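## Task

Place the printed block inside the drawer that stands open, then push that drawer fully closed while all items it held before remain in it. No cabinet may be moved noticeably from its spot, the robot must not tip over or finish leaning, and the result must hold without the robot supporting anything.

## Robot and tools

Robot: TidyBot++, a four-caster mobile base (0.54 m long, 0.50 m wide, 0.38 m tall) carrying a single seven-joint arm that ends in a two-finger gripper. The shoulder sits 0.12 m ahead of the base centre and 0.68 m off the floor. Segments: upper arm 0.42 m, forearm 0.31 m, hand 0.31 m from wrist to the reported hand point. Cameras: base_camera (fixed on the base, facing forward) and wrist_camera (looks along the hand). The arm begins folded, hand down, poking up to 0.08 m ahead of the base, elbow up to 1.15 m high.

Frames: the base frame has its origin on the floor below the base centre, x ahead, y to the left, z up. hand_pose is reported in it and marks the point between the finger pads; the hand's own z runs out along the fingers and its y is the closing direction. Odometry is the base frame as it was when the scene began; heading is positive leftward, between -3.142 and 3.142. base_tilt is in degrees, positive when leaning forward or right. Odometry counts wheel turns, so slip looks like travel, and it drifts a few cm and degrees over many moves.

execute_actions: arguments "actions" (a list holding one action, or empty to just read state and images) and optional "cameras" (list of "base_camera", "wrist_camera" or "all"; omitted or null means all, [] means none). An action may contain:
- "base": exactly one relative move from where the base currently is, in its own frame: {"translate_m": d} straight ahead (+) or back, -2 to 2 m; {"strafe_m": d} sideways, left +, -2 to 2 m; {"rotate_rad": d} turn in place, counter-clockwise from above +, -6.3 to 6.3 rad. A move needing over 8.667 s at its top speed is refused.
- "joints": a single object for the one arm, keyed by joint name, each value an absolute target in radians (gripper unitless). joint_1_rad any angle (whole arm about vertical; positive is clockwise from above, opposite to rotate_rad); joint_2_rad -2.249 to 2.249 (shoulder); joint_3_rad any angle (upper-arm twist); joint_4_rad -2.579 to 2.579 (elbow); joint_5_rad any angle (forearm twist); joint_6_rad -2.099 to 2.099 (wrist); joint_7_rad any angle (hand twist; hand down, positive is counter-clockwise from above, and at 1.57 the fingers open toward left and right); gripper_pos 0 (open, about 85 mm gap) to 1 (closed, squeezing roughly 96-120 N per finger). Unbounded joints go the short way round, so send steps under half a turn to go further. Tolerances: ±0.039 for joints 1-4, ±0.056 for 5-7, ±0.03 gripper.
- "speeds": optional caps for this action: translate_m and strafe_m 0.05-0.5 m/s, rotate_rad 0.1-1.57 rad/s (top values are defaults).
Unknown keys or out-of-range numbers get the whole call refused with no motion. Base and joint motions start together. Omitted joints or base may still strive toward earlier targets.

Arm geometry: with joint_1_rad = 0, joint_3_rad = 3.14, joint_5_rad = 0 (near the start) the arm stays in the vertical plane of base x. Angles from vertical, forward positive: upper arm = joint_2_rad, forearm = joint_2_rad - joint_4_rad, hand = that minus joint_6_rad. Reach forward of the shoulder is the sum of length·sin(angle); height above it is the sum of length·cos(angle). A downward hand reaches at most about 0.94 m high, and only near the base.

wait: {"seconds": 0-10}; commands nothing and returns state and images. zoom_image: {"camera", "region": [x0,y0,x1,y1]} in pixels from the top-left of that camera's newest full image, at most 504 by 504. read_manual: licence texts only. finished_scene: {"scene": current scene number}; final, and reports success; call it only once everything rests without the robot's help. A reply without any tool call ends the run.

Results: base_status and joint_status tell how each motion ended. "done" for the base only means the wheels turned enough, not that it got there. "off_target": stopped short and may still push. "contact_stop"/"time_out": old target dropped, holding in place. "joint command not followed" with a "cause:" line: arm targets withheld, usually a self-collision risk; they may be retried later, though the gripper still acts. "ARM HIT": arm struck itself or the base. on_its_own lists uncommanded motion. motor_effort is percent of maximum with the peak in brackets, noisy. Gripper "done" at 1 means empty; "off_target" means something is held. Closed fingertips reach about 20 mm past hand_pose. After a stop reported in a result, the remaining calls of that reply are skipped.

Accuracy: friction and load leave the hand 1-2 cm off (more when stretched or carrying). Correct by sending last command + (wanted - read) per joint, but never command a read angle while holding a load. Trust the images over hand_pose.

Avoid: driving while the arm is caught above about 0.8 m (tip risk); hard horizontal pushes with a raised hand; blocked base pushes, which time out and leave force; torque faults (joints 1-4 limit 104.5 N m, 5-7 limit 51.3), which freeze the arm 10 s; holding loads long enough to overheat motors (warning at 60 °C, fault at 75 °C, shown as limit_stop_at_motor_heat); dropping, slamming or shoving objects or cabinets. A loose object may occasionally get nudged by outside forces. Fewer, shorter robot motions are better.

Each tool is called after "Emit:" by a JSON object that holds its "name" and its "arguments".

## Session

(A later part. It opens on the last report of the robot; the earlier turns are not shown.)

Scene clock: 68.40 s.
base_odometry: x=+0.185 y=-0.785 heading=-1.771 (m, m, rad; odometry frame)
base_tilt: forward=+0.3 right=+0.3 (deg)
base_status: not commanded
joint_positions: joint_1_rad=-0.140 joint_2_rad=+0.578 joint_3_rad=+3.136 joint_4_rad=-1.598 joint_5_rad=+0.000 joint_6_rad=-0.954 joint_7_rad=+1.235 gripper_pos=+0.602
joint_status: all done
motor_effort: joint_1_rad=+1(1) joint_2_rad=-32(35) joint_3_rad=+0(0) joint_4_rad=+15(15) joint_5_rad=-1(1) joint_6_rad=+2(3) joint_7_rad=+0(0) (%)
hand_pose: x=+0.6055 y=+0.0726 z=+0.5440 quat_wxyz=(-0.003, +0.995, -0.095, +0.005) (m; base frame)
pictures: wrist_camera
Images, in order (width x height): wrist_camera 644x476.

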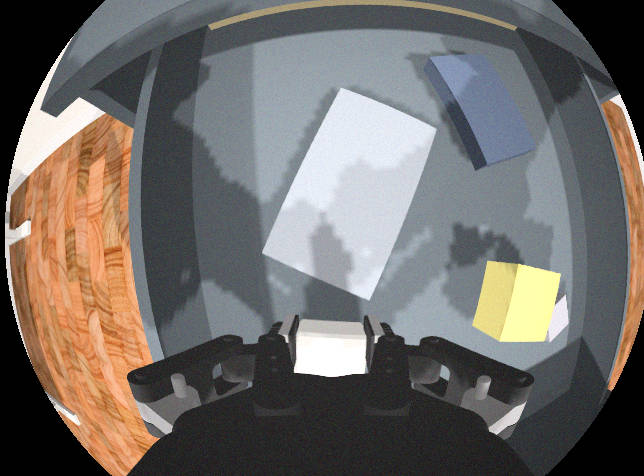

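Emit:
{"name": "execute_actions", "arguments": {"actions": [{"joints": {"joint_2_rad": 0.585, "gripper_pos": 0.35}}], "cameras": ["wrist_camera"]}}

Scene clock: 70.53 s.
base_odometry: x=+0.185 y=-0.785 heading=-1.771 (m, m, rad; odometry frame)
base_tilt: forward=+0.3 right=+0.3 (deg)
base_status: not commanded
joint_positions: joint_1_rad=-0.140 joint_2_rad=+0.579 joint_3_rad=+3.136 joint_4_rad=-1.598 joint_5_rad=+0.000 joint_6_rad=-0.954 joint_7_rad=+1.235 gripper_pos=+0.350
joint_status: all done
motor_effort: joint_1_rad=+2(1) joint_2_rad=-35(36) joint_3_rad=+0(0) joint_4_rad=+15(15) joint_5_rad=+0(0) joint_6_rad=+1(2) joint_7_rad=+0(0) (%)
hand_pose: x=+0.6054 y=+0.0726 z=+0.5437 quat_wxyz=(-0.003, +0.995, -0.095, +0.005) (m; base frame)
pictures: wrist_camera
Images, in order (width x height): wrist_camera 644x476.

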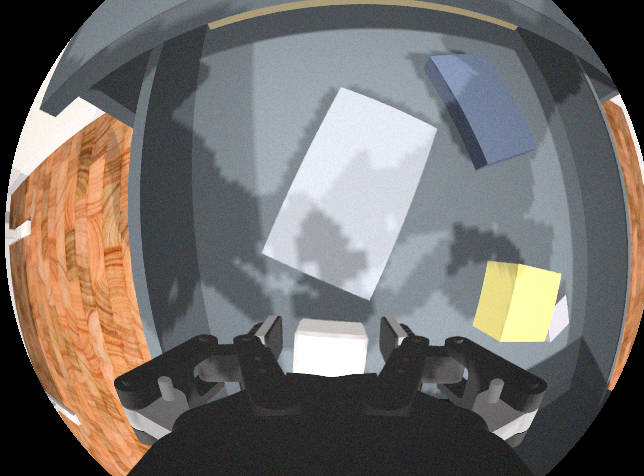

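Emit:
{"name": "zoom_image", "arguments": {"camera": "wrist_camera", "region": [140, 0, 600, 90]}}

Region (140, 0, 600, 90) of wrist_camera's 644x476 image, scaled by 1.096; it fills the top 99 rows of this view, and the rest is white.

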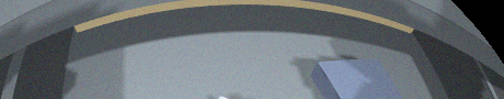

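Emit:
{"name": "execute_actions", "arguments": {"actions": [{"joints": {"joint_2_rad": 0.22}}], "cameras": []}}

Emit:
{"name": "execute_actions", "arguments": {"actions": [{"base": {"translate_m": -0.38}, "joints": {"joint_1_rad": 0.01, "joint_4_rad": -2.0, "joint_6_rad": 1.0, "joint_7_rad": 1.6, "gripper_pos": 1.0}}], "cameras": ["wrist_camera"]}}

Scene clock: 76.53 s.
base_odometry: x=+0.185 y=-0.785 heading=-1.771 (m, m, rad; odometry frame)
base_tilt: forward=+0.3 right=+0.3 (deg)
base_status: not commanded
joint_positions: joint_1_rad=-0.140 joint_2_rad=+0.217 joint_3_rad=+3.136 joint_4_rad=-1.598 joint_5_rad=+0.000 joint_6_rad=-0.954 joint_7_rad=+1.235 gripper_pos=+0.350
joint_status: all done
motor_effort: joint_1_rad=+2(1) joint_2_rad=-28(39) joint_3_rad=+1(1) joint_4_rad=+20(20) joint_5_rad=+0(0) joint_6_rad=+3(4) joint_7_rad=+0(0) (%)
hand_pose: x=+0.6223 y=+0.0749 z=+0.7269 quat_wxyz=(-0.045, +0.978, -0.093, +0.180) (m; base frame)
pictures: none
No camera images: the call's "cameras" was empty. Leave "cameras" out to get every camera's image.

Scene clock: 78.73 s.
base_odometry: x=+0.260 y=-0.413 heading=-1.770 (m, m, rad; odometry frame)
base_tilt: forward=+0.3 right=+0.3 (deg)
base_status: done
joint_positions: joint_1_rad=-0.004 joint_2_rad=+0.217 joint_3_rad=+3.135 joint_4_rad=-1.991 joint_5_rad=+0.000 joint_6_rad=+0.989 joint_7_rad=+1.567 gripper_pos=+0.999
joint_status: all done
motor_effort: joint_1_rad=+2(3) joint_2_rad=-27(32) joint_3_rad=+1(2) joint_4_rad=+20(22) joint_5_rad=+0(0) joint_6_rad=+8(9) joint_7_rad=+0(0) (%)
hand_pose: x=+0.7542 y=+0.0077 z=+1.0131 quat_wxyz=(-0.006, +0.572, +0.001, +0.820) (m; base frame)
pictures: wrist_camera
Images, in order (width x height): wrist_camera 644x476.

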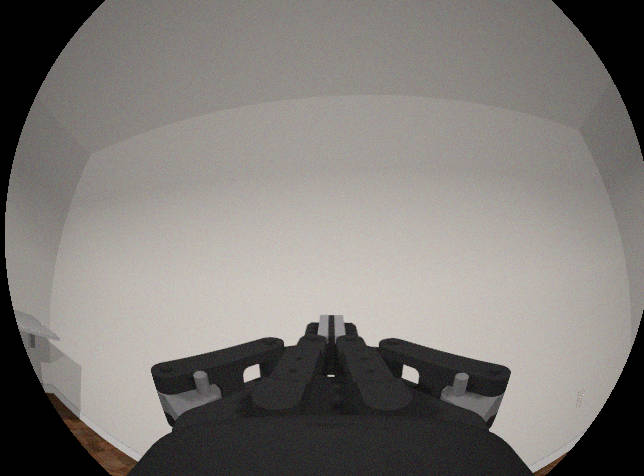

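Emit:
{"name": "execute_actions", "arguments": {"actions": [{"base": {"rotate_rad": -0.06}, "joints": {"joint_1_rad": -0.09, "joint_2_rad": 0.835, "joint_4_rad": -2.35, "joint_6_rad": 1.45}}]}}

Scene clock: 81.83 s.
base_odometry: x=+0.261 y=-0.412 heading=-1.831 (m, m, rad; odometry frame)
base_tilt: forward=+0.3 right=+0.3 (deg)
base_status: done
joint_positions: joint_1_rad=-0.073 joint_2_rad=+0.829 joint_3_rad=+3.136 joint_4_rad=-2.338 joint_5_rad=+0.000 joint_6_rad=+1.421 joint_7_rad=+1.567 gripper_pos=+0.999
joint_status: all done
motor_effort: joint_1_rad=+2(5) joint_2_rad=-34(37) joint_3_rad=+1(1) joint_4_rad=+6(20) joint_5_rad=+0(2) joint_6_rad=+9(10) joint_7_rad=+0(0) (%)
hand_pose: x=+0.7259 y=+0.0486 z=+0.5979 quat_wxyz=(-0.028, +0.766, +0.027, +0.642) (m; base frame)
pictures: base_camera, wrist_camera
Images, in order (width x height): base_camera 644x364, wrist_camera 644x476.

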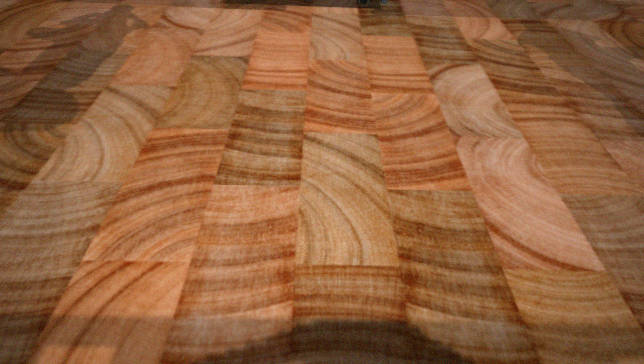

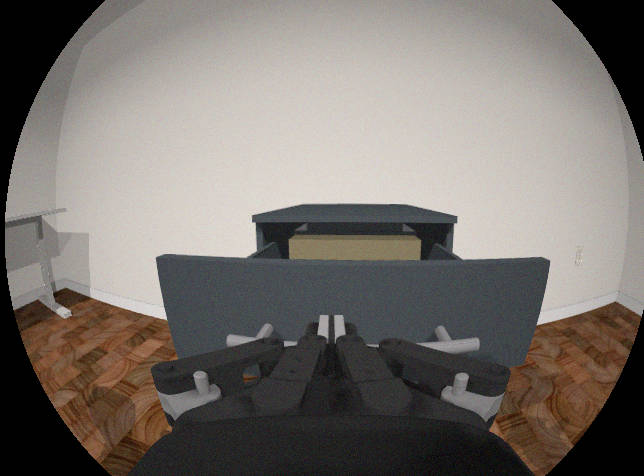

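Emit:
{"name": "zoom_image", "arguments": {"camera": "wrist_camera", "region": [230, 190, 480, 280]}}

Region (230, 190, 480, 280) of wrist_camera's 644x476 image, scaled by 2.016; it fills the top 181 rows of this view, and the rest is white.

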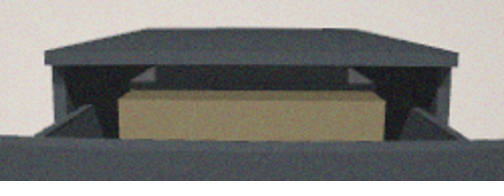

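Emit:
{"name": "execute_actions", "arguments": {"actions": [{"base": {"translate_m": 0.30}, "speeds": {"translate_m": 0.1}}]}}

Scene clock: 86.77 s.
base_odometry: x=+0.183 y=-0.702 heading=-1.832 (m, m, rad; odometry frame)
base_tilt: forward=+0.3 right=+0.3 (deg)
base_status: done
joint_positions: joint_1_rad=-0.077 joint_2_rad=+0.829 joint_3_rad=+3.136 joint_4_rad=-2.349 joint_5_rad=+0.000 joint_6_rad=+1.425 joint_7_rad=+1.567 gripper_pos=+0.999
joint_status: not commanded
motor_effort: joint_1_rad=+2(1) joint_2_rad=-33(35) joint_3_rad=+0(0) joint_4_rad=+6(12) joint_5_rad=-1(1) joint_6_rad=+9(9) joint_7_rad=+0(0) (%)
hand_pose: x=+0.7219 y=+0.0503 z=+0.5959 quat_wxyz=(-0.029, +0.768, +0.028, +0.639) (m; base frame)
pictures: base_camera, wrist_camera
Images, in order (width x height): base_camera 644x364, wrist_camera 644x476.

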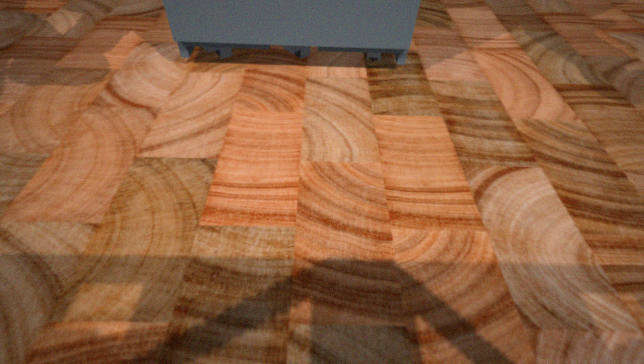

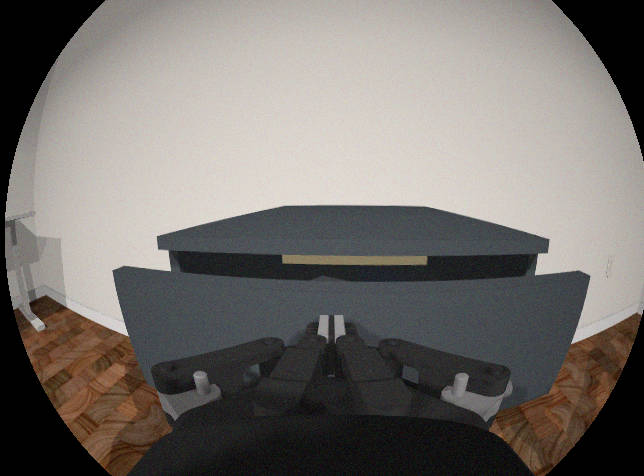

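Emit:
{"name": "execute_actions", "arguments": {"actions": [{"base": {"translate_m": 0.06}, "speeds": {"translate_m": 0.05}}]}}

Scene clock: 88.80 s.
base_odometry: x=+0.167 y=-0.761 heading=-1.832 (m, m, rad; odometry frame)
base_tilt: forward=+0.3 right=+0.3 (deg)
base_status: done
joint_positions: joint_1_rad=-0.078 joint_2_rad=+0.829 joint_3_rad=+3.136 joint_4_rad=-2.352 joint_5_rad=+0.000 joint_6_rad=+1.426 joint_7_rad=+1.567 gripper_pos=+0.999
joint_status: not commanded
motor_effort: joint_1_rad=+2(4) joint_2_rad=-34(35) joint_3_rad=+0(0) joint_4_rad=+6(11) joint_5_rad=+0(1) joint_6_rad=+9(8) joint_7_rad=+0(0) (%)
hand_pose: x=+0.7206 y=+0.0507 z=+0.5952 quat_wxyz=(-0.029, +0.769, +0.028, +0.638) (m; base frame)
pictures: base_camera, wrist_camera
Images, in order (width x height): base_camera 644x364, wrist_camera 644x476.

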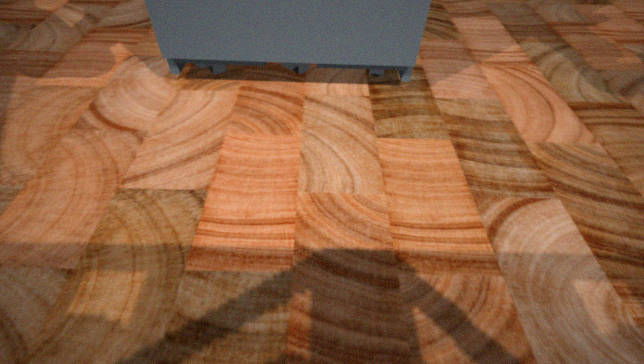

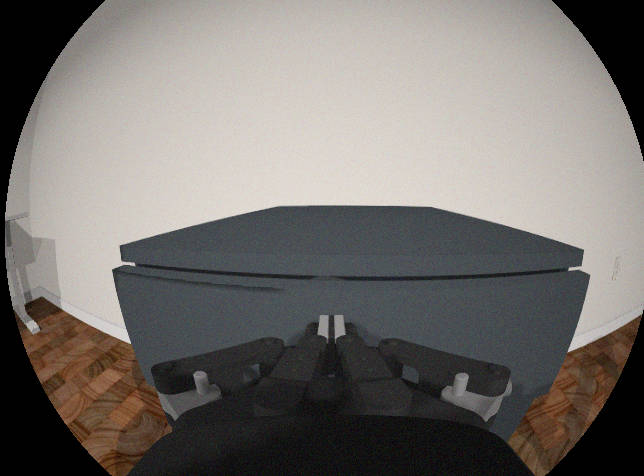

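Emit:
{"name": "execute_actions", "arguments": {"actions": [{"base": {"translate_m": 0.02}, "speeds": {"translate_m": 0.05}}]}}

Scene clock: 90.10 s.
base_odometry: x=+0.162 y=-0.780 heading=-1.833 (m, m, rad; odometry frame)
base_tilt: forward=+0.3 right=+0.3 (deg)
base_status: done
joint_positions: joint_1_rad=-0.078 joint_2_rad=+0.829 joint_3_rad=+3.136 joint_4_rad=-2.358 joint_5_rad=+0.000 joint_6_rad=+1.428 joint_7_rad=+1.567 gripper_pos=+0.999
joint_status: not commanded
motor_effort: joint_1_rad=+2(3) joint_2_rad=-32(35) joint_3_rad=+0(0) joint_4_rad=+8(14) joint_5_rad=+0(2) joint_6_rad=+8(9) joint_7_rad=+0(0) (%)
hand_pose: x=+0.7187 y=+0.0506 z=+0.5940 quat_wxyz=(-0.029, +0.770, +0.029, +0.637) (m; base frame)
pictures: base_camera, wrist_camera
Images, in order (width x height): base_camera 644x364, wrist_camera 644x476.

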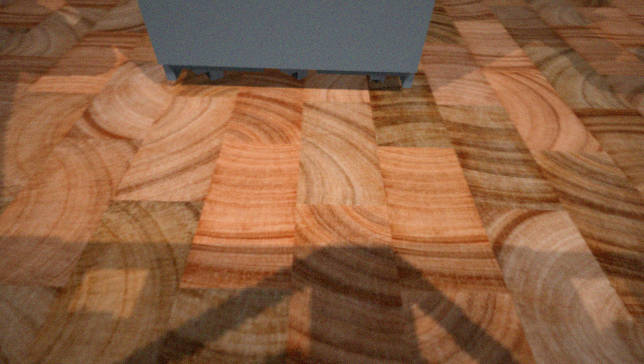

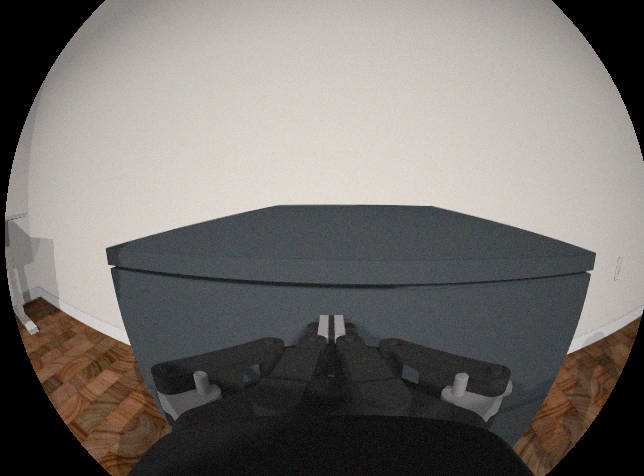

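Emit:
{"name": "execute_actions", "arguments": {"actions": [{"base": {"translate_m": 0.008}, "speeds": {"translate_m": 0.05}}]}}

Emit:
{"name": "execute_actions", "arguments": {"actions": [{"base": {"translate_m": -0.08}}]}}

Scene clock: 91.20 s.
base_odometry: x=+0.160 y=-0.788 heading=-1.833 (m, m, rad; odometry frame)
base_tilt: forward=+0.3 right=+0.3 (deg)
base_status: done
joint_positions: joint_1_rad=-0.079 joint_2_rad=+0.825 joint_3_rad=+3.136 joint_4_rad=-2.381 joint_5_rad=+0.000 joint_6_rad=+1.441 joint_7_rad=+1.567 gripper_pos=+0.999
joint_status: not commanded
motor_effort: joint_1_rad=+2(3) joint_2_rad=-30(34) joint_3_rad=+1(1) joint_4_rad=+12(16) joint_5_rad=-1(2) joint_6_rad=+6(9) joint_7_rad=+0(0) (%)
hand_pose: x=+0.7112 y=+0.0509 z=+0.5940 quat_wxyz=(-0.029, +0.771, +0.029, +0.635) (m; base frame)
pictures: base_camera, wrist_camera
Images, in order (width x height): base_camera 644x364, wrist_camera 644x476.

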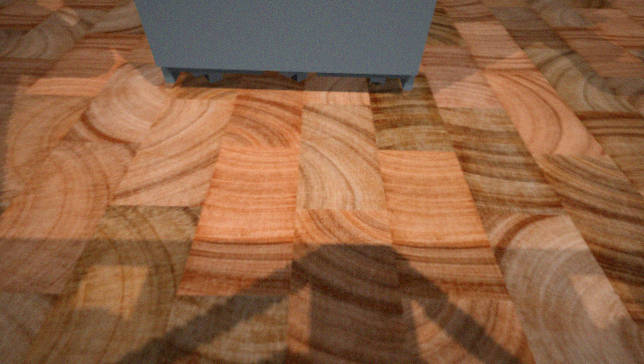

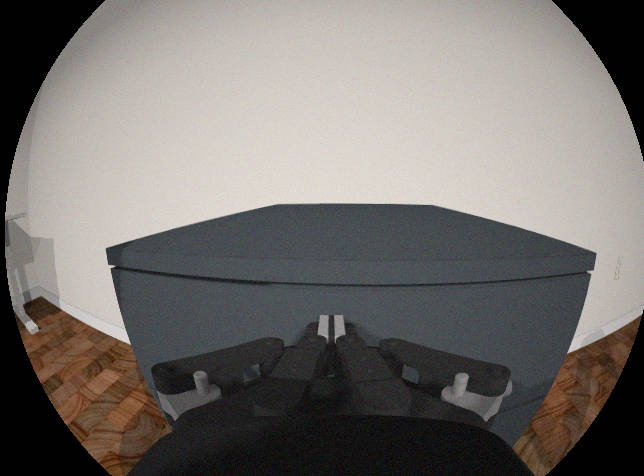

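Scene clock: 92.33 s.
base_odometry: x=+0.181 y=-0.710 heading=-1.833 (m, m, rad; odometry frame)
base_tilt: forward=+0.3 right=+0.3 (deg)
base_status: done
joint_positions: joint_1_rad=-0.079 joint_2_rad=+0.830 joint_3_rad=+3.136 joint_4_rad=-2.351 joint_5_rad=+0.000 joint_6_rad=+1.442 joint_7_rad=+1.567 gripper_pos=+0.999
joint_status: not commanded
motor_effort: joint_1_rad=+2(2) joint_2_rad=-34(36) joint_3_rad=+0(0) joint_4_rad=+6(12) joint_5_rad=+0(1) joint_6_rad=+9(10) joint_7_rad=+0(0) (%)
hand_pose: x=+0.7216 y=+0.0517 z=+0.5993 quat_wxyz=(-0.030, +0.764, +0.029, +0.644) (m; base frame)
pictures: base_camera, wrist_camera
Images, in order (width x height): base_camera 644x364, wrist_camera 644x476.

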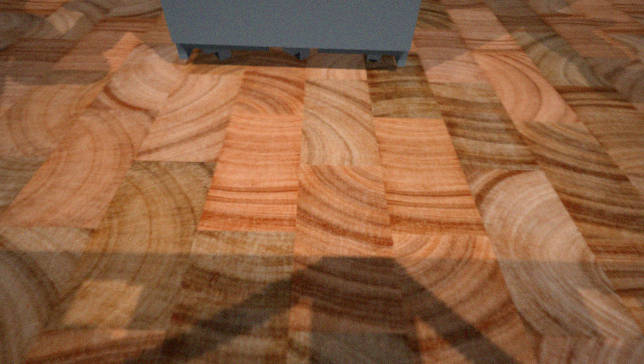

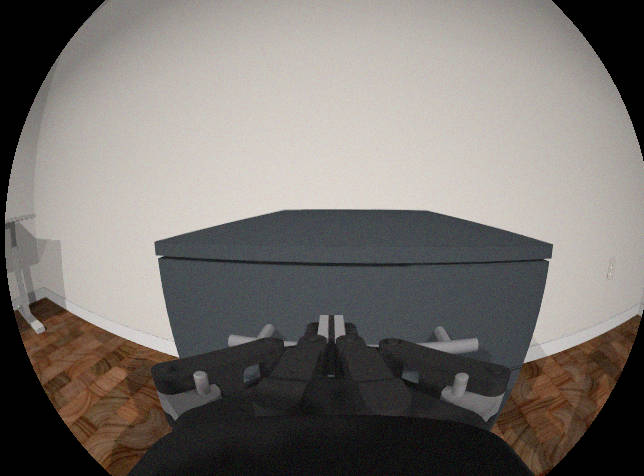

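The drawer bottomed out against its stop, and it stayed shut after I backed off.

Emit:
{"name": "finished_scene", "arguments": {"scene": 1}}

The scene is finished: the task was done.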